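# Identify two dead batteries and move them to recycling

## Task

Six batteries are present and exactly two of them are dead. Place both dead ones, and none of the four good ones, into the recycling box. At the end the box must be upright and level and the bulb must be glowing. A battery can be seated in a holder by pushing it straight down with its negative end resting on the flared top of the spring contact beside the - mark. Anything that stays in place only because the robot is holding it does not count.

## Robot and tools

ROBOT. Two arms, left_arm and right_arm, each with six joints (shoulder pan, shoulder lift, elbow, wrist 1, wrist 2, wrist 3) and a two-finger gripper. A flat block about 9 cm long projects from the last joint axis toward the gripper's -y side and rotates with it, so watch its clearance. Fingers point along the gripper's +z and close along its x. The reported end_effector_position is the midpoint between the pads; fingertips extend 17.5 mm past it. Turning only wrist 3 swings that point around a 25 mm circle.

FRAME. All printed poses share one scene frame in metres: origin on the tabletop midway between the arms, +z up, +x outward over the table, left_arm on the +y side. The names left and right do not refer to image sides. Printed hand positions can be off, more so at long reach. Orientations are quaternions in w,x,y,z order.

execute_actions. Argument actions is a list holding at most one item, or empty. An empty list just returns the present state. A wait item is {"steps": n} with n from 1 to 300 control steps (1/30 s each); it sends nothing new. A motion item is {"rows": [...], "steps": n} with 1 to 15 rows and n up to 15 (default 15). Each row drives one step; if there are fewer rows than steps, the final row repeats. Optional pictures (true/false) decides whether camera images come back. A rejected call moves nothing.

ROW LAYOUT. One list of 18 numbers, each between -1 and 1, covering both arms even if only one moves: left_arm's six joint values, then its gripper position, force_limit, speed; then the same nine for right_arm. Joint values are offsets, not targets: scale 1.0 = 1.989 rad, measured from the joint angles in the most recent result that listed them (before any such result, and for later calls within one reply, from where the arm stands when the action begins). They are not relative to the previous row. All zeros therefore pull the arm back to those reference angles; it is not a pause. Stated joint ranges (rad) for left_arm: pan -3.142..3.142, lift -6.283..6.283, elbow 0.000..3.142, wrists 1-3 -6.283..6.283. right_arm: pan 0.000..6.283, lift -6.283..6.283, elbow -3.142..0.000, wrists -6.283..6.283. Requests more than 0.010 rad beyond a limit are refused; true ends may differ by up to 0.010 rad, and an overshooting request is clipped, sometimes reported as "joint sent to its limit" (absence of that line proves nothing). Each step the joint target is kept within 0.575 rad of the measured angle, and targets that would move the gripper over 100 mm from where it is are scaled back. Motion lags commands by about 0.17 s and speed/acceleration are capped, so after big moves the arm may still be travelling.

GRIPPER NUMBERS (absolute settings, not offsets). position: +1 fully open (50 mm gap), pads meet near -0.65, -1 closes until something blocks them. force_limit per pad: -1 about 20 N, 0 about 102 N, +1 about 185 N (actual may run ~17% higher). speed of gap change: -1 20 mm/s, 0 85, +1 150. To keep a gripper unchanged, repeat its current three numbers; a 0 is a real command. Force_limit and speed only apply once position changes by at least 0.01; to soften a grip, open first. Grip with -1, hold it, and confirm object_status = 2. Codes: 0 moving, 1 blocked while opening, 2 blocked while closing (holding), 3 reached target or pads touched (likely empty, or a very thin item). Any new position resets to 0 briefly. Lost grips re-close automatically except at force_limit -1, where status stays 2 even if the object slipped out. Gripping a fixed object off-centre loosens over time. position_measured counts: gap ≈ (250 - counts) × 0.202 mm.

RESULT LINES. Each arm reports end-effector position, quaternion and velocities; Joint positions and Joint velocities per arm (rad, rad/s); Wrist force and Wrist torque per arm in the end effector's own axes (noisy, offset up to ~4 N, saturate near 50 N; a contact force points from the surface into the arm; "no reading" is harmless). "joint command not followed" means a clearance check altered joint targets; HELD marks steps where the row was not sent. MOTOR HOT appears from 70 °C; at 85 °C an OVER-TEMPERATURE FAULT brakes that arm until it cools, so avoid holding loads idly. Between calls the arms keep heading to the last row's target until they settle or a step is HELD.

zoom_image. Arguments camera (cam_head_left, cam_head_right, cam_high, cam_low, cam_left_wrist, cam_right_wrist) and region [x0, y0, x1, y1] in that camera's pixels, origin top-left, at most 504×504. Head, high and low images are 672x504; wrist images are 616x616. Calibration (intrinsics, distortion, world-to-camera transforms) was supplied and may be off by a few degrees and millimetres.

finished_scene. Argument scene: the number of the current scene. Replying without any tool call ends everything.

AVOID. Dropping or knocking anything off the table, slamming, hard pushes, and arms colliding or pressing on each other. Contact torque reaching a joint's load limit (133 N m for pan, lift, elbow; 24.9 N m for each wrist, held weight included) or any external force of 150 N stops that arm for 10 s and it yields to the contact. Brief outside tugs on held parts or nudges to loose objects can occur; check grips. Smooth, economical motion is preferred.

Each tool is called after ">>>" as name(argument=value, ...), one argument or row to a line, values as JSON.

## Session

>>> execute_actions(
  actions=[],
)

Scene clock: 0.00 s of 8400.00 s.
left_arm: end_effector_position=(+0.4121, +0.7103, +0.2507) position_measured=3 object_status=3 end_effector_quat_wxyz=(+0.158, -0.137, +0.977, +0.046) end_effector_velocity=(+0.000, -0.000, +0.000) end_effector_angular_velocity=(+0.001, -0.000, -0.001) | right_arm: end_effector_position=(+0.1758, -0.9011, +0.1083) position_measured=3 object_status=3 end_effector_quat_wxyz=(+0.436, +0.875, -0.212, +0.014) end_effector_velocity=(-0.000, -0.000, +0.000) end_effector_angular_velocity=(-0.000, -0.000, -0.001)
Joint positions: left_arm=[ 0.588 -1.527  1.81  -2.182 -1.609 -1.313] | right_arm=[ 2.622 -1.575 -2.578 -0.135  0.749  1.287]
Joint velocities: left_arm=[-0.    -0.001  0.     0.    -0.     0.001] | right_arm=[-0.001  0.001 -0.    -0.001 -0.    -0.   ]
Motor temperatures (°C, as the motors report them): left_arm=[27 32 31 37 37 36] | right_arm=[29 29 31 37 36 38]
Wrist force (N, on the end effector, along its own x y z axes, offset not removed): no reading
Wrist torque (N m, same axes, about the end effector's origin, offset not removed): no reading
camera_calibration (this result's frames):
cam_left_wrist: T_world_to_cam=[[-0.909784, -0.272231, -0.313341, 0.640698], [-0.364837, 0.88447, 0.290874, -0.546981], [0.197956, 0.378951, -0.903997, 0.0237315], [0, 0, 0, 1]] pos_world=[0.37864, 0.649213, 0.381312]
cam_right_wrist: T_world_to_cam=[[0.899576, -0.34046, 0.273587, -0.501175], [-0.364517, -0.240163, 0.899694, -0.255524], [-0.240604, -0.90907, -0.340149, -0.592295], [0, 0, 0, 1]] pos_world=[0.215194, -0.770435, 0.16554]

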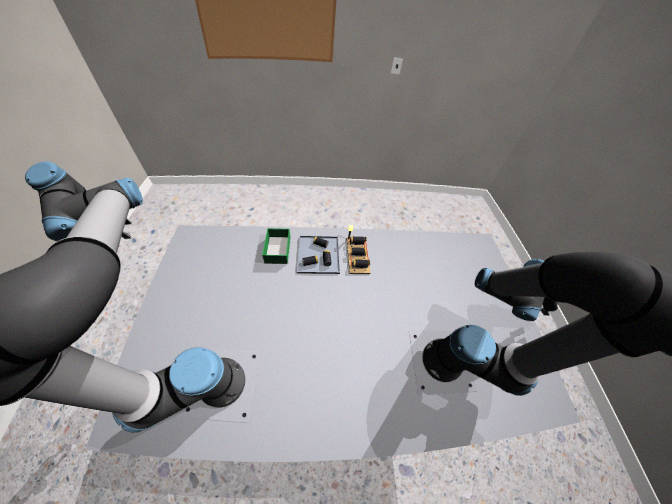

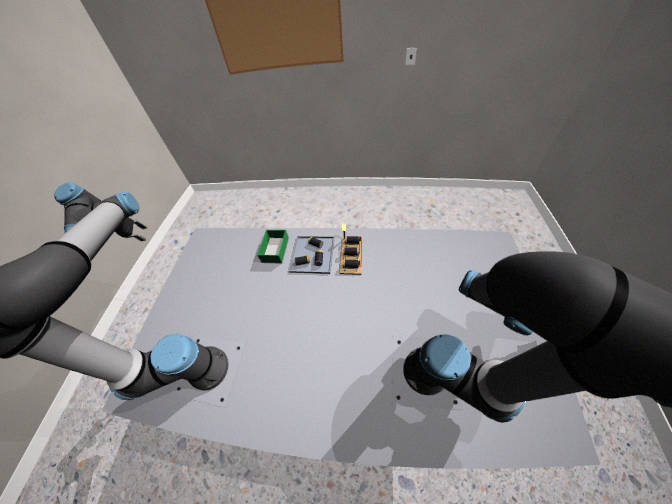

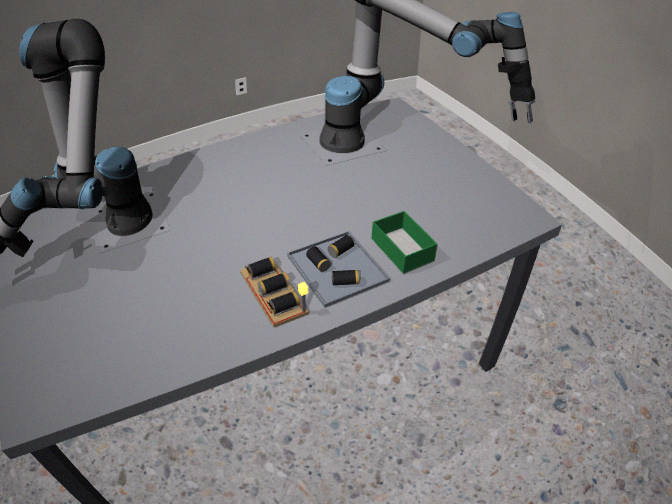

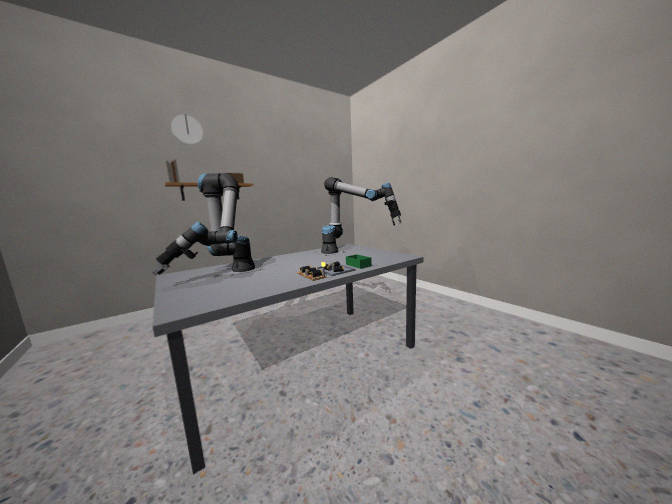

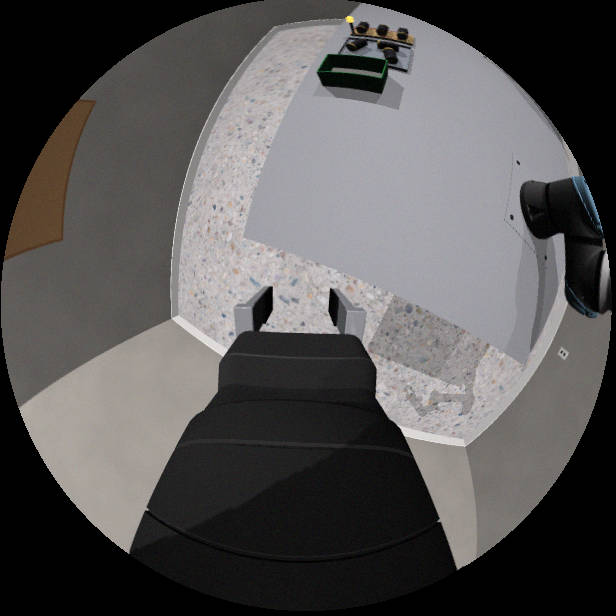

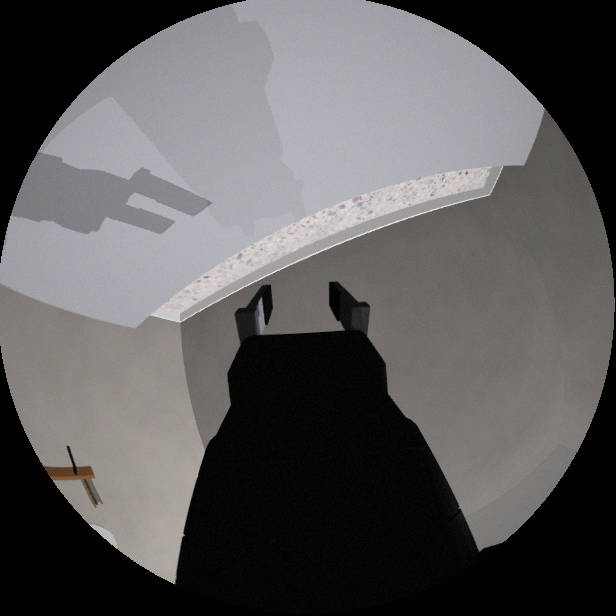

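>>> execute_actions(
  actions=[
    {"rows":[[-0.02,0.006,-0.0055,0.0035,0.0005,0.023,0.75,0,0,0,0,0,0,0,0,1,0,0],[-0.04,0.012,-0.011,0.007,0.001,0.047,0.75,0,0,0,0,0,0,0,0,1,0,0],[-0.06,0.018,-0.0165,0.0106,0.0014,0.07,0.75,0,0,0,0,0,0,0,0,1,0,0],[-0.09,0.027,-0.025,0.016,0.002,0.105,0.75,0,0,0,0,0,0,0,0,1,0,0],[-0.12,0.036,-0.033,0.021,0.003,0.14,0.75,0,0,0,0,0,0,0,0,1,0,0],[-0.7923,0.2432,-0.2196,0.1412,0.0191,0.9312,0.75,0,0,0,0,0,0,0,0,1,0,0]],"steps":15},
  ],
  pictures=false,
)

>>> execute_actions(
  actions=[
    {"steps":75},
  ],
)

Scene clock: 8.63 s of 8400.00 s.
left_arm: end_effector_position=(+0.5466, +0.5688, +0.2101) position_measured=41 object_status=3 end_effector_quat_wxyz=(+0.096, +0.184, +0.978, +0.029) end_effector_velocity=(+0.271, -0.410, -0.107) end_effector_angular_velocity=(+0.120, +0.320, -1.543) | right_arm: end_effector_position=(+0.1758, -0.9011, +0.1083) position_measured=3 object_status=3 end_effector_quat_wxyz=(+0.436, +0.875, -0.212, +0.014) end_effector_velocity=(-0.001, -0.000, +0.001) end_effector_angular_velocity=(-0.002, -0.002, -0.002)
Joint positions: left_arm=[ 0.267 -1.337  1.637 -2.07  -1.594 -0.978] | right_arm=[ 2.622 -1.575 -2.578 -0.135  0.749  1.287]
Joint velocities: left_arm=[-0.786  0.452 -0.408  0.259  0.035  0.78 ] | right_arm=[-0.002  0.002  0.     0.001 -0.    -0.   ]
Motor temperatures (°C, as the motors report them): left_arm=[27 32 31 37 37 36] | right_arm=[29 29 31 37 36 38]
Wrist force (N, on the end effector, along its own x y z axes, offset not removed): left_arm=[-2.7 0.3 2.8] | right_arm=[0.1 -0.7 2.5]
Wrist torque (N m, same axes, about the end effector's origin, offset not removed): left_arm=[-0.20 0.58 0.04] | right_arm=[-0.01 -0.15 -0.11]
Steps of this call (steps 1 to 90: nothing new was sent; then 5.13 s passed at rest; steps 91 to 105: all 15 steps of this action). Readings (joint positions | what the end effector reports):
91: left_arm=[0.588 -1.527 1.810 -2.182 -1.609 -1.313] | right_arm=[2.622 -1.575 -2.578 -0.135 0.749 1.287] | left_arm position_measured=8 object_status=0 | right_arm position_measured=3 object_status=3
92: left_arm=[0.584 -1.525 1.808 -2.181 -1.609 -1.309] | right_arm=[2.622 -1.575 -2.578 -0.135 0.749 1.287] | left_arm position_measured=22 object_status=0 | right_arm position_measured=3 object_status=3
94: left_arm=[0.557 -1.516 1.800 -2.175 -1.609 -1.278] | right_arm=[2.622 -1.575 -2.578 -0.135 0.749 1.287] | left_arm position_measured=41 object_status=0 | right_arm position_measured=3 object_status=3
98: left_arm=[0.451 -1.465 1.753 -2.144 -1.604 -1.162] | right_arm=[2.622 -1.575 -2.578 -0.135 0.749 1.287] | left_arm position_measured=41 object_status=0 | right_arm position_measured=3 object_status=3
105: the state above

Scene clock: 11.13 s of 8400.00 s.
left_arm: end_effector_position=(+0.4398, -0.1640, +0.1301) position_measured=41 object_status=3 end_effector_quat_wxyz=(+0.000, +1.000, -0.000, -0.000) end_effector_velocity=(-0.000, -0.000, +0.000) end_effector_angular_velocity=(+0.000, +0.000, -0.001) | right_arm: end_effector_position=(+0.1758, -0.9011, +0.1083) position_measured=3 object_status=3 end_effector_quat_wxyz=(+0.436, +0.875, -0.212, +0.014) end_effector_velocity=(+0.000, +0.000, -0.000) end_effector_angular_velocity=(+0.001, +0.001, +0.001)
Joint positions: left_arm=[-0.988 -1.043  1.373 -1.901 -1.571  0.539] | right_arm=[ 2.622 -1.575 -2.578 -0.135  0.749  1.287]
Joint velocities: left_arm=[-0.    -0.    -0.     0.001 -0.     0.   ] | right_arm=[ 0.001  0.     0.    -0.002 -0.    -0.   ]
Motor temperatures (°C, as the motors report them): left_arm=[27 32 31 37 37 36] | right_arm=[29 29 31 37 36 38]
Wrist force (N, on the end effector, along its own x y z axes, offset not removed): left_arm=[-2.5 -2.1 0.4] | right_arm=[2.2 1.7 1.1]
Wrist torque (N m, same axes, about the end effector's origin, offset not removed): left_arm=[-0.71 0.42 0.20] | right_arm=[0.43 -0.65 -0.16]
Steps of this call (steps 1 to 75: the robot went on to your last target). Readings (joint positions | what the end effector reports):
1: left_arm=[0.240 -1.322 1.624 -2.061 -1.593 -0.951] | right_arm=[2.622 -1.575 -2.578 -0.135 0.749 1.287] | left_arm position_measured=41 object_status=3 | right_arm position_measured=3 object_status=3
2: left_arm=[0.214 -1.308 1.611 -2.053 -1.592 -0.925] | right_arm=[2.622 -1.575 -2.578 -0.135 0.749 1.287] | left_arm position_measured=41 object_status=3 | right_arm position_measured=3 object_status=3
4: left_arm=[0.160 -1.282 1.588 -2.038 -1.590 -0.872] | right_arm=[2.622 -1.575 -2.578 -0.135 0.749 1.287] | left_arm position_measured=41 object_status=3 | right_arm position_measured=3 object_status=3
8: left_arm=[0.054 -1.237 1.547 -2.012 -1.586 -0.765] | right_arm=[2.622 -1.575 -2.578 -0.135 0.749 1.287] | left_arm position_measured=41 object_status=3 | right_arm position_measured=3 object_status=3
75: the state above
All arms were judged still, so your last target was given up. Only a new action makes them travel on or press farther. Fingers that are still opening or closing keep moving.
camera_calibration (this result's frames):
cam_left_wrist: T_world_to_cam=[[0.999801, 0.0180751, 0.00842325, -0.443949], [0.0151887, -0.963947, 0.265661, -0.19556], [0.0129214, -0.265481, -0.96403, 0.224007], [0, 0, 0, 1]] pos_world=[0.443937, -0.121016, 0.271642]
cam_right_wrist: T_world_to_cam=[[0.899576, -0.34046, 0.273587, -0.501175], [-0.364516, -0.240163, 0.899694, -0.255525], [-0.240604, -0.90907, -0.340149, -0.592295], [0, 0, 0, 1]] pos_world=[0.215194, -0.770435, 0.16554]

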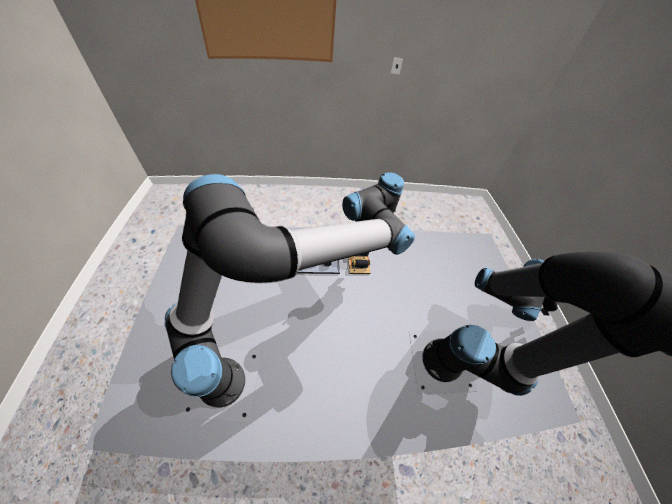

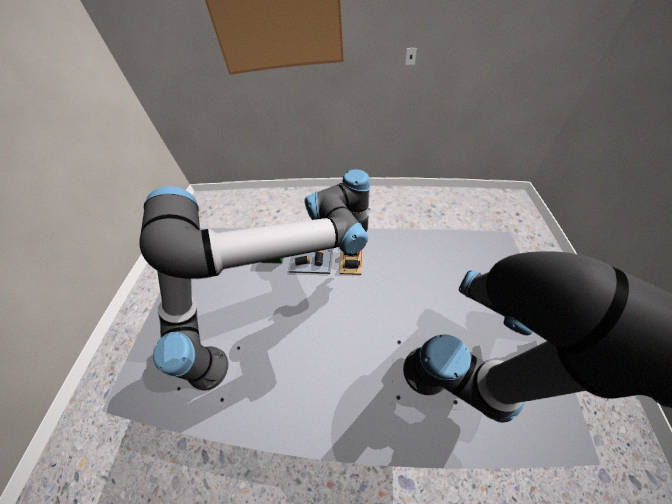

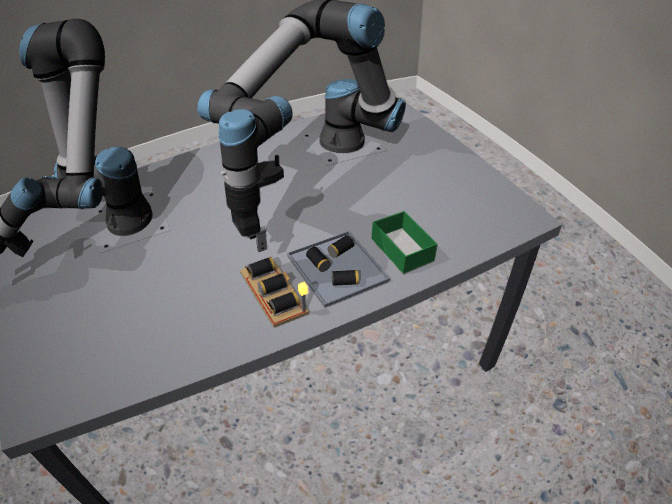

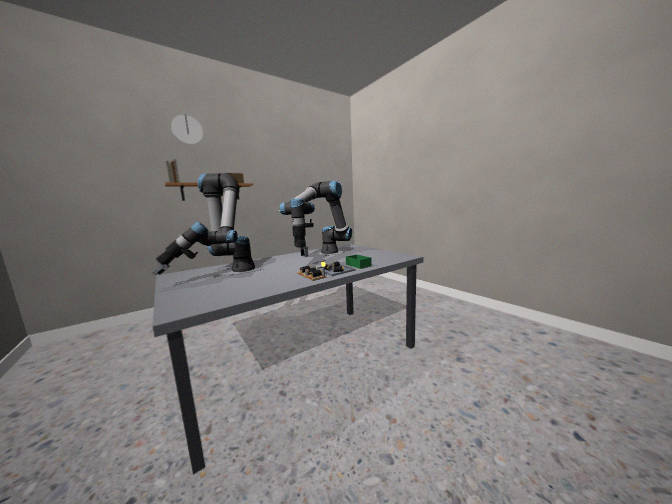

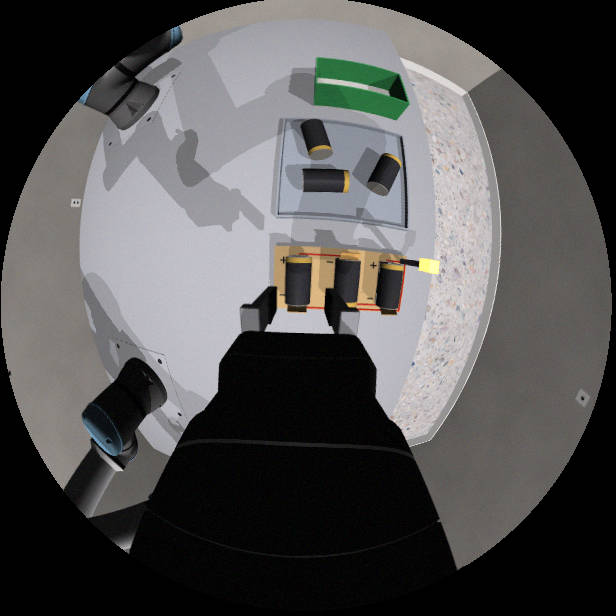

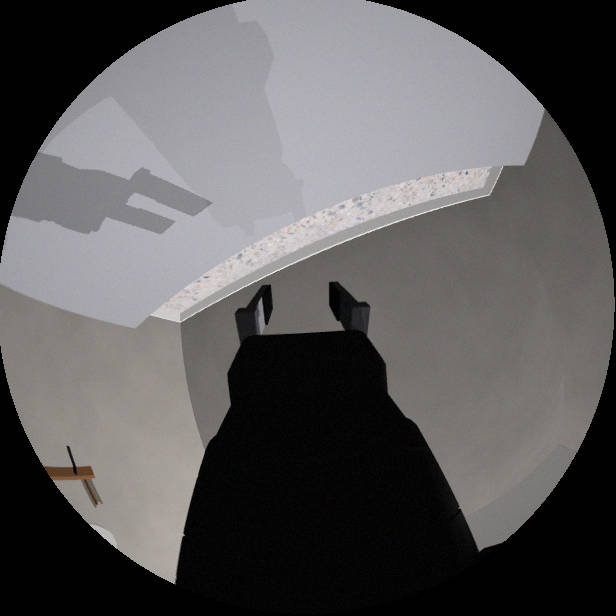

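>>> zoom_image(
  camera="cam_left_wrist",
  region=[240, 100, 460, 340],
)

Region (240, 100, 460, 340) of cam_left_wrist's 616x616 image, scaled by 2.100, with more detail than that image has; it fills the left 462 columns of this view, and the rest is white.

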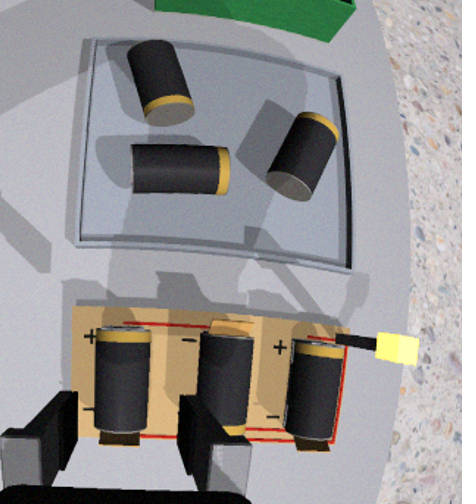

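>>> execute_actions(
  actions=[
    {"rows":[[0,0.004,0.009,-0.013,0,0,0.75,0,0,0,0,0,0,0,0,1,0,0],[0,0.008,0.018,-0.026,0,0,0.75,0,0,0,0,0,0,0,0,1,0,0],[0,0.012,0.028,-0.04,0,0,0.75,0,0,0,0,0,0,0,0,1,0,0],[0,0.015,0.037,-0.052,0,0,0.75,0,0,0,0,0,0,0,0,1,0,0],[-0.001,0.0189,0.0461,-0.065,0,-0.001,0.75,0,0,0,0,0,0,0,0,1,0,0]],"steps":15},
  ],
  pictures=false,
)

>>> execute_actions(
  actions=[
    {"steps":10},
  ],
)

>>> zoom_image(
  camera="cam_left_wrist",
  region=[240, 240, 360, 340],
)

Scene clock: 27.00 s of 8400.00 s.
left_arm: end_effector_position=(+0.4360, -0.1602, +0.0774) position_measured=41 object_status=3 end_effector_quat_wxyz=(+0.000, +1.000, -0.000, -0.000) end_effector_velocity=(-0.002, +0.002, -0.020) end_effector_angular_velocity=(-0.001, -0.001, +0.001) | right_arm: end_effector_position=(+0.1758, -0.9011, +0.1083) position_measured=3 object_status=3 end_effector_quat_wxyz=(+0.436, +0.875, -0.212, +0.014) end_effector_velocity=(+0.000, +0.000, -0.000) end_effector_angular_velocity=(-0.000, -0.000, +0.000)
Joint positions: left_arm=[-0.99  -1.007  1.461 -2.024 -1.571  0.537] | right_arm=[ 2.622 -1.575 -2.578 -0.135  0.749  1.287]
Joint velocities: left_arm=[-0.001  0.013  0.036 -0.05   0.    -0.001] | right_arm=[ 0.    -0.    -0.     0.001 -0.     0.   ]
Motor temperatures (°C, as the motors report them): left_arm=[27 32 31 37 37 36] | right_arm=[29 29 31 37 36 38]
Wrist force (N, on the end effector, along its own x y z axes, offset not removed): left_arm=[0.4 0.0 0.5] | right_arm=[-1.0 -0.4 2.6]
Wrist torque (N m, same axes, about the end effector's origin, offset not removed): left_arm=[-0.16 0.02 0.28] | right_arm=[0.07 -0.01 -0.08]
Steps of this call (steps 1 to 90: nothing new was sent; then 12.37 s passed at rest; steps 91 to 105: all 15 steps of this action). Readings (joint positions | what the end effector reports):
91: left_arm=[-0.988 -1.043 1.373 -1.901 -1.571 0.539] | right_arm=[2.622 -1.575 -2.578 -0.135 0.749 1.287] | left_arm position_measured=41 object_status=3 | right_arm position_measured=3 object_status=3
92: left_arm=[-0.988 -1.042 1.375 -1.904 -1.571 0.539] | right_arm=[2.622 -1.575 -2.578 -0.135 0.749 1.287] | left_arm position_measured=41 object_status=3 | right_arm position_measured=3 object_status=3
94: left_arm=[-0.988 -1.036 1.389 -1.923 -1.571 0.539] | right_arm=[2.622 -1.575 -2.578 -0.135 0.749 1.287] | left_arm position_measured=41 object_status=3 | right_arm position_measured=3 object_status=3
98: left_arm=[-0.989 -1.017 1.434 -1.987 -1.571 0.538] | right_arm=[2.622 -1.575 -2.578 -0.135 0.749 1.287] | left_arm position_measured=41 object_status=3 | right_arm position_measured=3 object_status=3
105: the state above

Scene clock: 27.33 s of 8400.00 s.
left_arm: end_effector_position=(+0.4358, -0.1600, +0.0751) position_measured=41 object_status=3 end_effector_quat_wxyz=(+0.000, +1.000, -0.000, -0.000) end_effector_velocity=(-0.000, +0.000, -0.001) end_effector_angular_velocity=(+0.000, +0.000, +0.003) | right_arm: end_effector_position=(+0.1758, -0.9011, +0.1083) position_measured=3 object_status=3 end_effector_quat_wxyz=(+0.436, +0.875, -0.212, +0.014) end_effector_velocity=(+0.000, -0.000, +0.001) end_effector_angular_velocity=(-0.002, -0.003, +0.000)
Joint positions: left_arm=[-0.99  -1.006  1.464 -2.03  -1.571  0.537] | right_arm=[ 2.622 -1.575 -2.578 -0.135  0.749  1.287]
Joint velocities: left_arm=[ 0.     0.001  0.002 -0.003  0.    -0.003] | right_arm=[ 0.     0.001 -0.     0.002 -0.     0.   ]
Motor temperatures (°C, as the motors report them): left_arm=[27 32 31 37 37 36] | right_arm=[29 29 31 37 36 38]
Wrist force (N, on the end effector, along its own x y z axes, offset not removed): left_arm=[-3.3 1.1 0.9] | right_arm=[-0.1 0.5 0.9]
Wrist torque (N m, same axes, about the end effector's origin, offset not removed): left_arm=[-0.09 0.72 0.18] | right_arm=[0.15 -0.17 -0.17]
Steps of this call (steps 1 to 10: the robot went on to your last target). Readings (joint positions | what the end effector reports):
1: left_arm=[-0.990 -1.007 1.462 -2.026 -1.571 0.537] | right_arm=[2.622 -1.575 -2.578 -0.135 0.749 1.287] | left_arm position_measured=41 object_status=3 | right_arm position_measured=3 object_status=3
2: left_arm=[-0.990 -1.006 1.462 -2.027 -1.571 0.537] | right_arm=[2.622 -1.575 -2.578 -0.135 0.749 1.287] | left_arm position_measured=41 object_status=3 | right_arm position_measured=3 object_status=3
4: left_arm=[-0.990 -1.006 1.463 -2.028 -1.571 0.537] | right_arm=[2.622 -1.575 -2.578 -0.135 0.749 1.287] | left_arm position_measured=41 object_status=3 | right_arm position_measured=3 object_status=3
8: left_arm=[-0.990 -1.006 1.464 -2.030 -1.571 0.537] | right_arm=[2.622 -1.575 -2.578 -0.135 0.749 1.287] | left_arm position_measured=41 object_status=3 | right_arm position_measured=3 object_status=3
10: the state above
camera_calibration (this result's frames):
cam_left_wrist: T_world_to_cam=[[0.999801, 0.018076, 0.00842762, -0.439567], [0.0151884, -0.963947, 0.265659, -0.176988], [0.0129258, -0.265478, -0.96403, 0.172184], [0, 0, 0, 1]] pos_world=[0.439942, -0.11695, 0.216714]
cam_right_wrist: T_world_to_cam=[[0.899576, -0.34046, 0.273587, -0.501175], [-0.364516, -0.240163, 0.899694, -0.255525], [-0.240604, -0.90907, -0.340148, -0.592295], [0, 0, 0, 1]] pos_world=[0.215194, -0.770435, 0.16554]

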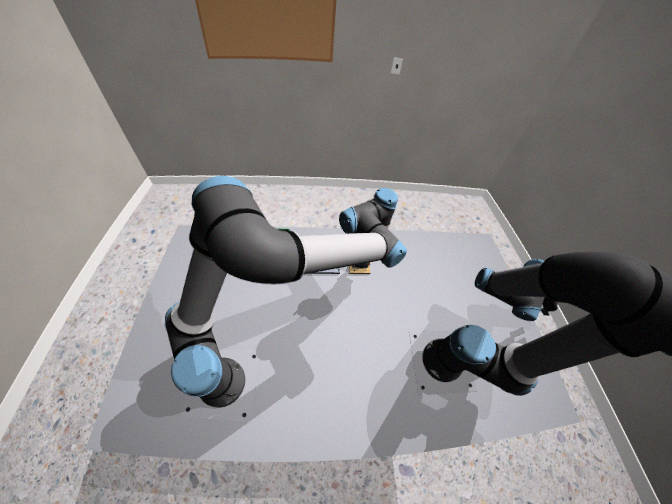

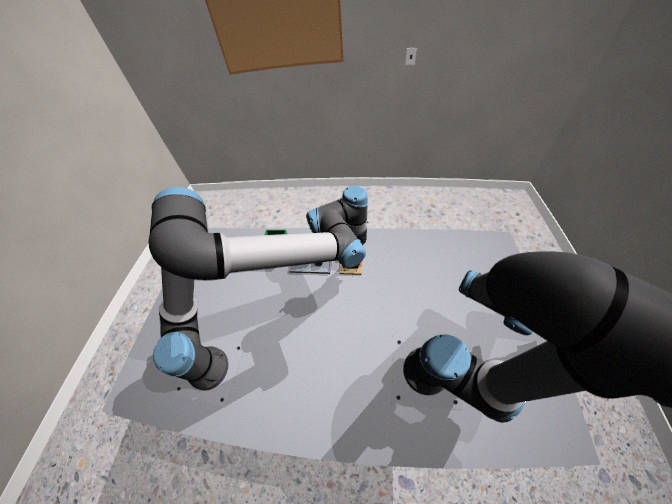

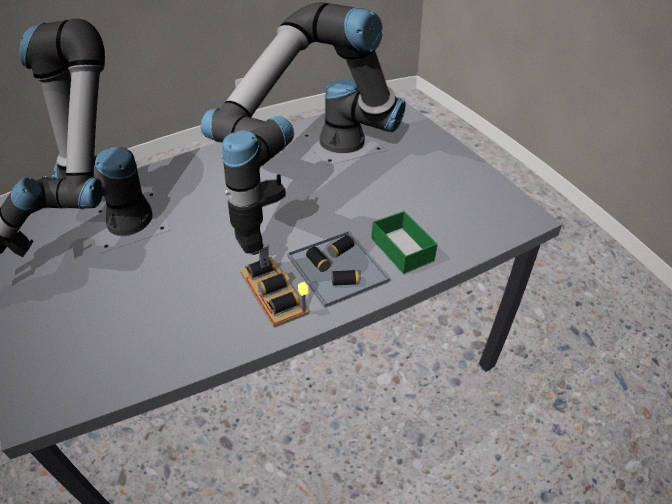

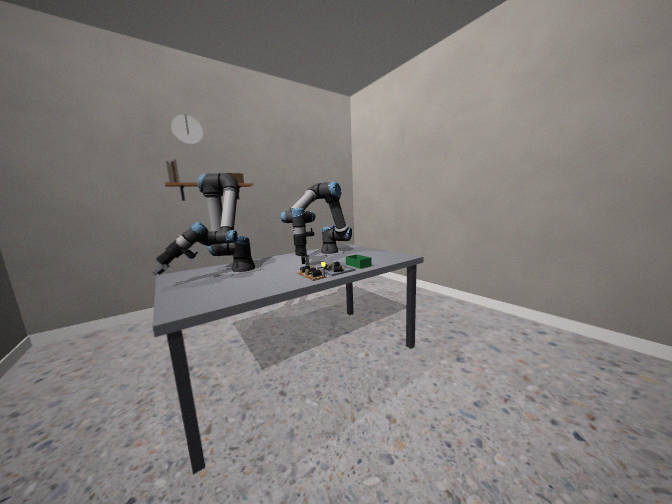

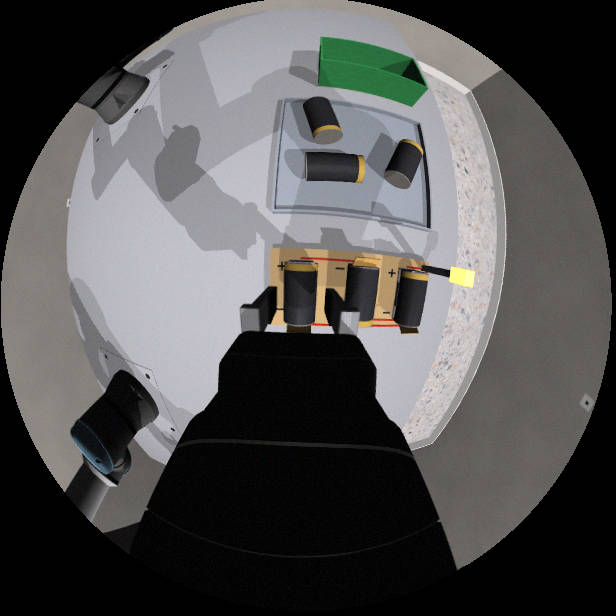

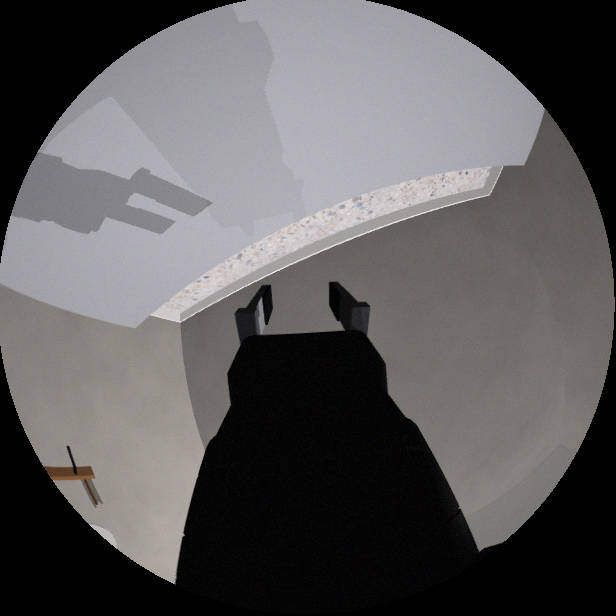

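Region (240, 240, 360, 340) of cam_left_wrist's 616x616 image, scaled by 4.200, with more detail than that image has.

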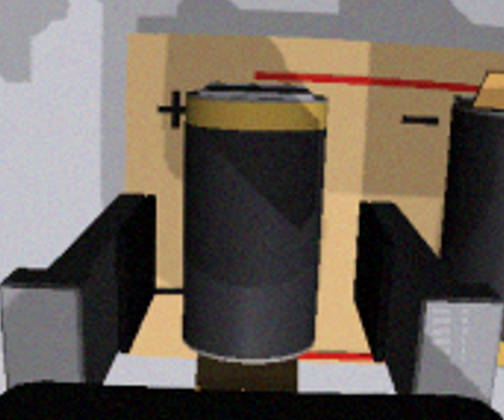

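>>> execute_actions(
  actions=[
    {"rows":[[0,0.0044,0.0041,-0.0085,0,0,0.75,0,0,0,0,0,0,0,0,1,0,0],[0,0.0088,0.0082,-0.017,0,0,0.75,0,0,0,0,0,0,0,0,1,0,0],[-0.0005,0.013,0.0123,-0.0253,0,-0.0005,0.75,0,0,0,0,0,0,0,0,1,0,0],[-0.0005,0.0175,0.0164,-0.0339,0,-0.0005,0.75,0,0,0,0,0,0,0,0,1,0,0],[-0.0005,0.0218,0.0206,-0.0424,0,-0.0005,0.75,0,0,0,0,0,0,0,0,1,0,0]],"steps":15},
  ],
  pictures=false,
)

>>> execute_actions(
  actions=[
    {"steps":10},
  ],
)

>>> zoom_image(
  camera="cam_left_wrist",
  region=[240, 240, 360, 340],
)

Scene clock: 33.40 s of 8400.00 s.
left_arm: end_effector_position=(+0.4351, -0.1600, +0.0377) position_measured=41 object_status=3 end_effector_quat_wxyz=(+0.000, +1.000, -0.000, -0.000) end_effector_velocity=(-0.001, +0.000, -0.014) end_effector_angular_velocity=(-0.001, -0.000, -0.000) | right_arm: end_effector_position=(+0.1758, -0.9011, +0.1083) position_measured=3 object_status=3 end_effector_quat_wxyz=(+0.436, +0.875, -0.212, +0.014) end_effector_velocity=(-0.000, -0.000, +0.001) end_effector_angular_velocity=(-0.001, -0.001, -0.000)
Joint positions: left_arm=[-0.991 -0.964  1.504 -2.111 -1.571  0.536] | right_arm=[ 2.622 -1.575 -2.578 -0.135  0.749  1.287]
Joint velocities: left_arm=[-0.001  0.016  0.016 -0.032  0.    -0.   ] | right_arm=[-0.     0.002 -0.    -0.001 -0.    -0.   ]
Motor temperatures (°C, as the motors report them): left_arm=[27 32 31 37 37 36] | right_arm=[29 29 31 37 36 38]
Wrist force (N, on the end effector, along its own x y z axes, offset not removed): left_arm=[-2.1 2.7 1.3] | right_arm=[-0.5 -0.5 2.7]
Wrist torque (N m, same axes, about the end effector's origin, offset not removed): left_arm=[0.08 0.61 0.14] | right_arm=[0.05 -0.18 -0.09]
Steps of this call (steps 1 to 15: the robot went on to your last target; steps 16 to 90: nothing new was sent; then 2.57 s passed at rest; steps 91 to 105: all 15 steps of this action). Readings (joint positions | what the end effector reports):
91: left_arm=[-0.990 -1.005 1.465 -2.030 -1.571 0.537] | right_arm=[2.622 -1.575 -2.578 -0.135 0.749 1.287] | left_arm position_measured=41 object_status=3 | right_arm position_measured=3 object_status=3
92: left_arm=[-0.990 -1.004 1.466 -2.033 -1.571 0.537] | right_arm=[2.622 -1.575 -2.578 -0.135 0.749 1.287] | left_arm position_measured=41 object_status=3 | right_arm position_measured=3 object_status=3
94: left_arm=[-0.990 -0.998 1.472 -2.045 -1.571 0.537] | right_arm=[2.622 -1.575 -2.578 -0.135 0.749 1.287] | left_arm position_measured=41 object_status=3 | right_arm position_measured=3 object_status=3
98: left_arm=[-0.991 -0.976 1.492 -2.086 -1.571 0.536] | right_arm=[2.622 -1.575 -2.578 -0.135 0.749 1.287] | left_arm position_measured=41 object_status=3 | right_arm position_measured=3 object_status=3
105: the state above

Scene clock: 33.73 s of 8400.00 s.
left_arm: end_effector_position=(+0.4350, -0.1600, +0.0360) position_measured=41 object_status=3 end_effector_quat_wxyz=(+0.000, +1.000, -0.000, -0.000) end_effector_velocity=(+0.000, +0.000, -0.001) end_effector_angular_velocity=(+0.000, +0.000, +0.001) | right_arm: end_effector_position=(+0.1758, -0.9011, +0.1083) position_measured=3 object_status=3 end_effector_quat_wxyz=(+0.436, +0.875, -0.212, +0.014) end_effector_velocity=(-0.000, +0.000, -0.000) end_effector_angular_velocity=(+0.001, +0.001, -0.000)
Joint positions: left_arm=[-0.991 -0.962  1.505 -2.114 -1.571  0.536] | right_arm=[ 2.622 -1.575 -2.578 -0.135  0.749  1.287]
Joint velocities: left_arm=[ 0.     0.001  0.001 -0.002 -0.    -0.001] | right_arm=[-0.     0.     0.    -0.001  0.     0.   ]
Motor temperatures (°C, as the motors report them): left_arm=[27 32 31 37 37 36] | right_arm=[29 29 31 37 36 38]
Wrist force (N, on the end effector, along its own x y z axes, offset not removed): left_arm=[-1.6 0.6 0.4] | right_arm=[0.3 0.9 1.8]
Wrist torque (N m, same axes, about the end effector's origin, offset not removed): left_arm=[-0.21 0.54 0.09] | right_arm=[0.23 -0.22 -0.13]
Steps of this call (steps 1 to 10: the robot went on to your last target). Readings (joint positions | what the end effector reports):
1: left_arm=[-0.991 -0.964 1.504 -2.111 -1.571 0.536] | right_arm=[2.622 -1.575 -2.578 -0.135 0.749 1.287] | left_arm position_measured=41 object_status=3 | right_arm position_measured=3 object_status=3
2: left_arm=[-0.991 -0.963 1.504 -2.112 -1.571 0.536] | right_arm=[2.622 -1.575 -2.578 -0.135 0.749 1.287] | left_arm position_measured=41 object_status=3 | right_arm position_measured=3 object_status=3
4: left_arm=[-0.991 -0.963 1.505 -2.113 -1.571 0.536] | right_arm=[2.622 -1.575 -2.578 -0.135 0.749 1.287] | left_arm position_measured=41 object_status=3 | right_arm position_measured=3 object_status=3
8: left_arm=[-0.991 -0.963 1.505 -2.114 -1.571 0.536] | right_arm=[2.622 -1.575 -2.578 -0.135 0.749 1.287] | left_arm position_measured=41 object_status=3 | right_arm position_measured=3 object_status=3
10: the state above
camera_calibration (this result's frames):
cam_left_wrist: T_world_to_cam=[[0.999801, 0.0180769, 0.00842847, -0.438455], [0.0151891, -0.963947, 0.265662, -0.16659], [0.0129269, -0.265481, -0.964029, 0.134503], [0, 0, 0, 1]] pos_world=[0.439159, -0.11695, 0.177617]
cam_right_wrist: T_world_to_cam=[[0.899576, -0.34046, 0.273587, -0.501175], [-0.364516, -0.240163, 0.899694, -0.255524], [-0.240604, -0.90907, -0.340149, -0.592295], [0, 0, 0, 1]] pos_world=[0.215194, -0.770435, 0.16554]

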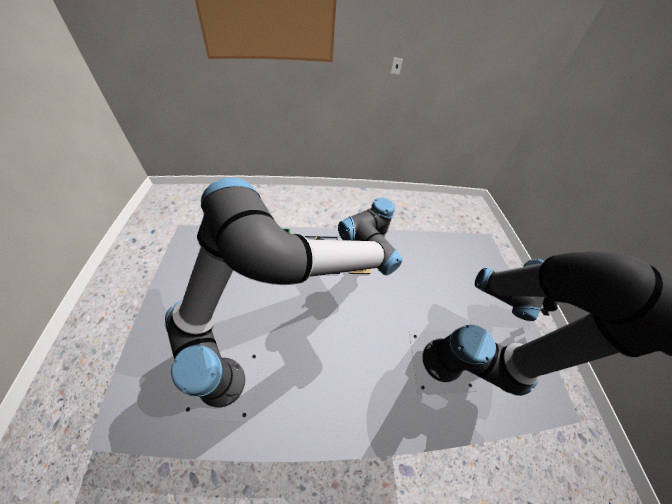

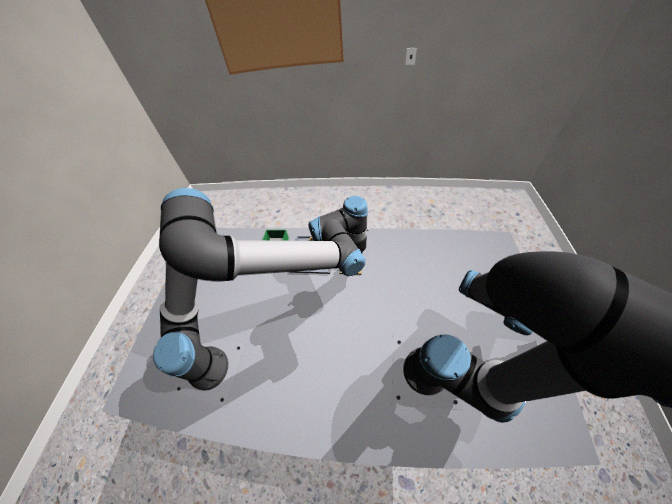

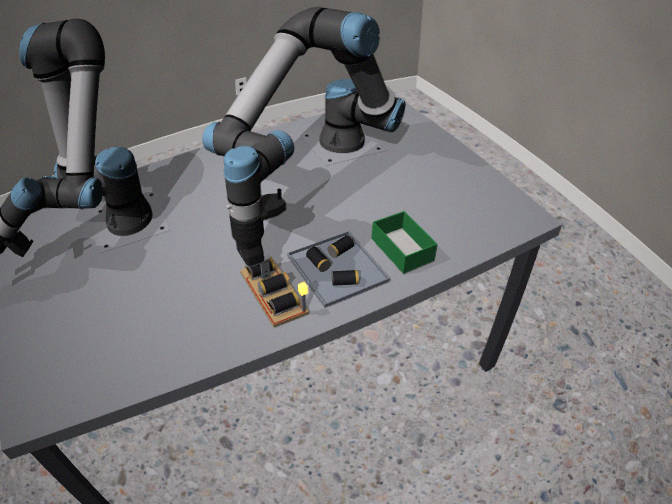

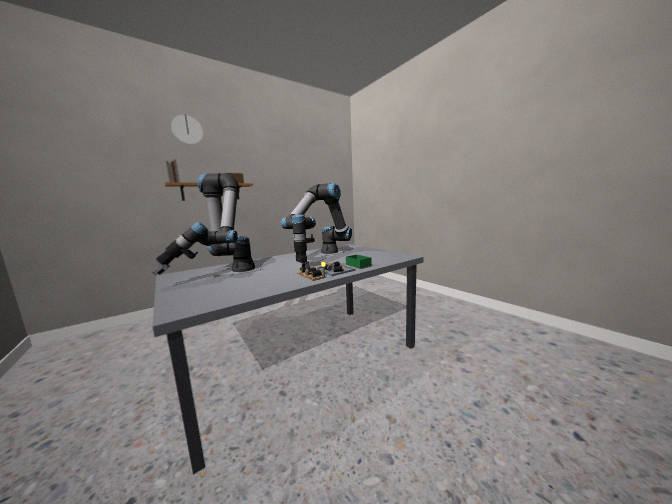

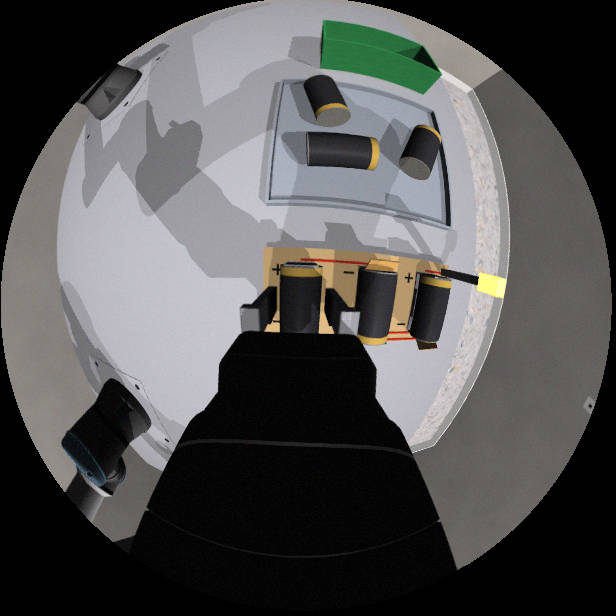

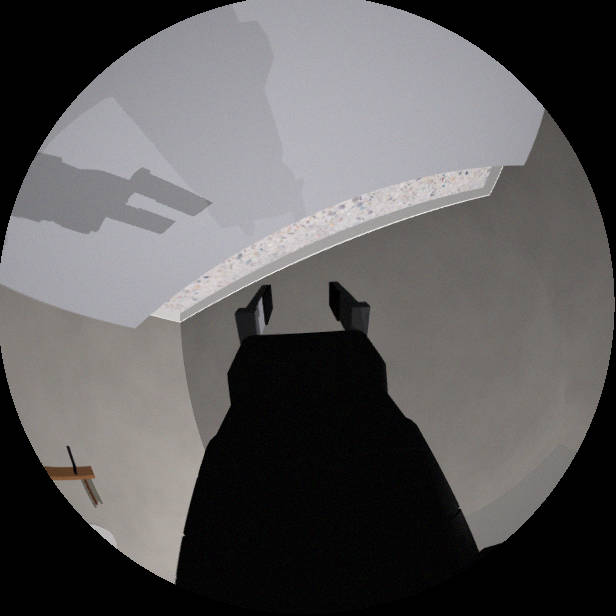

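Region (240, 240, 360, 340) of cam_left_wrist's 616x616 image, scaled by 4.200, with more detail than that image has.

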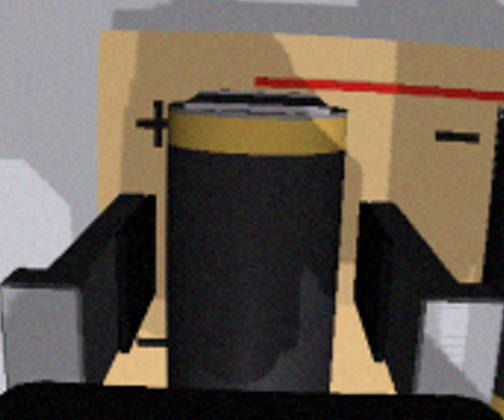

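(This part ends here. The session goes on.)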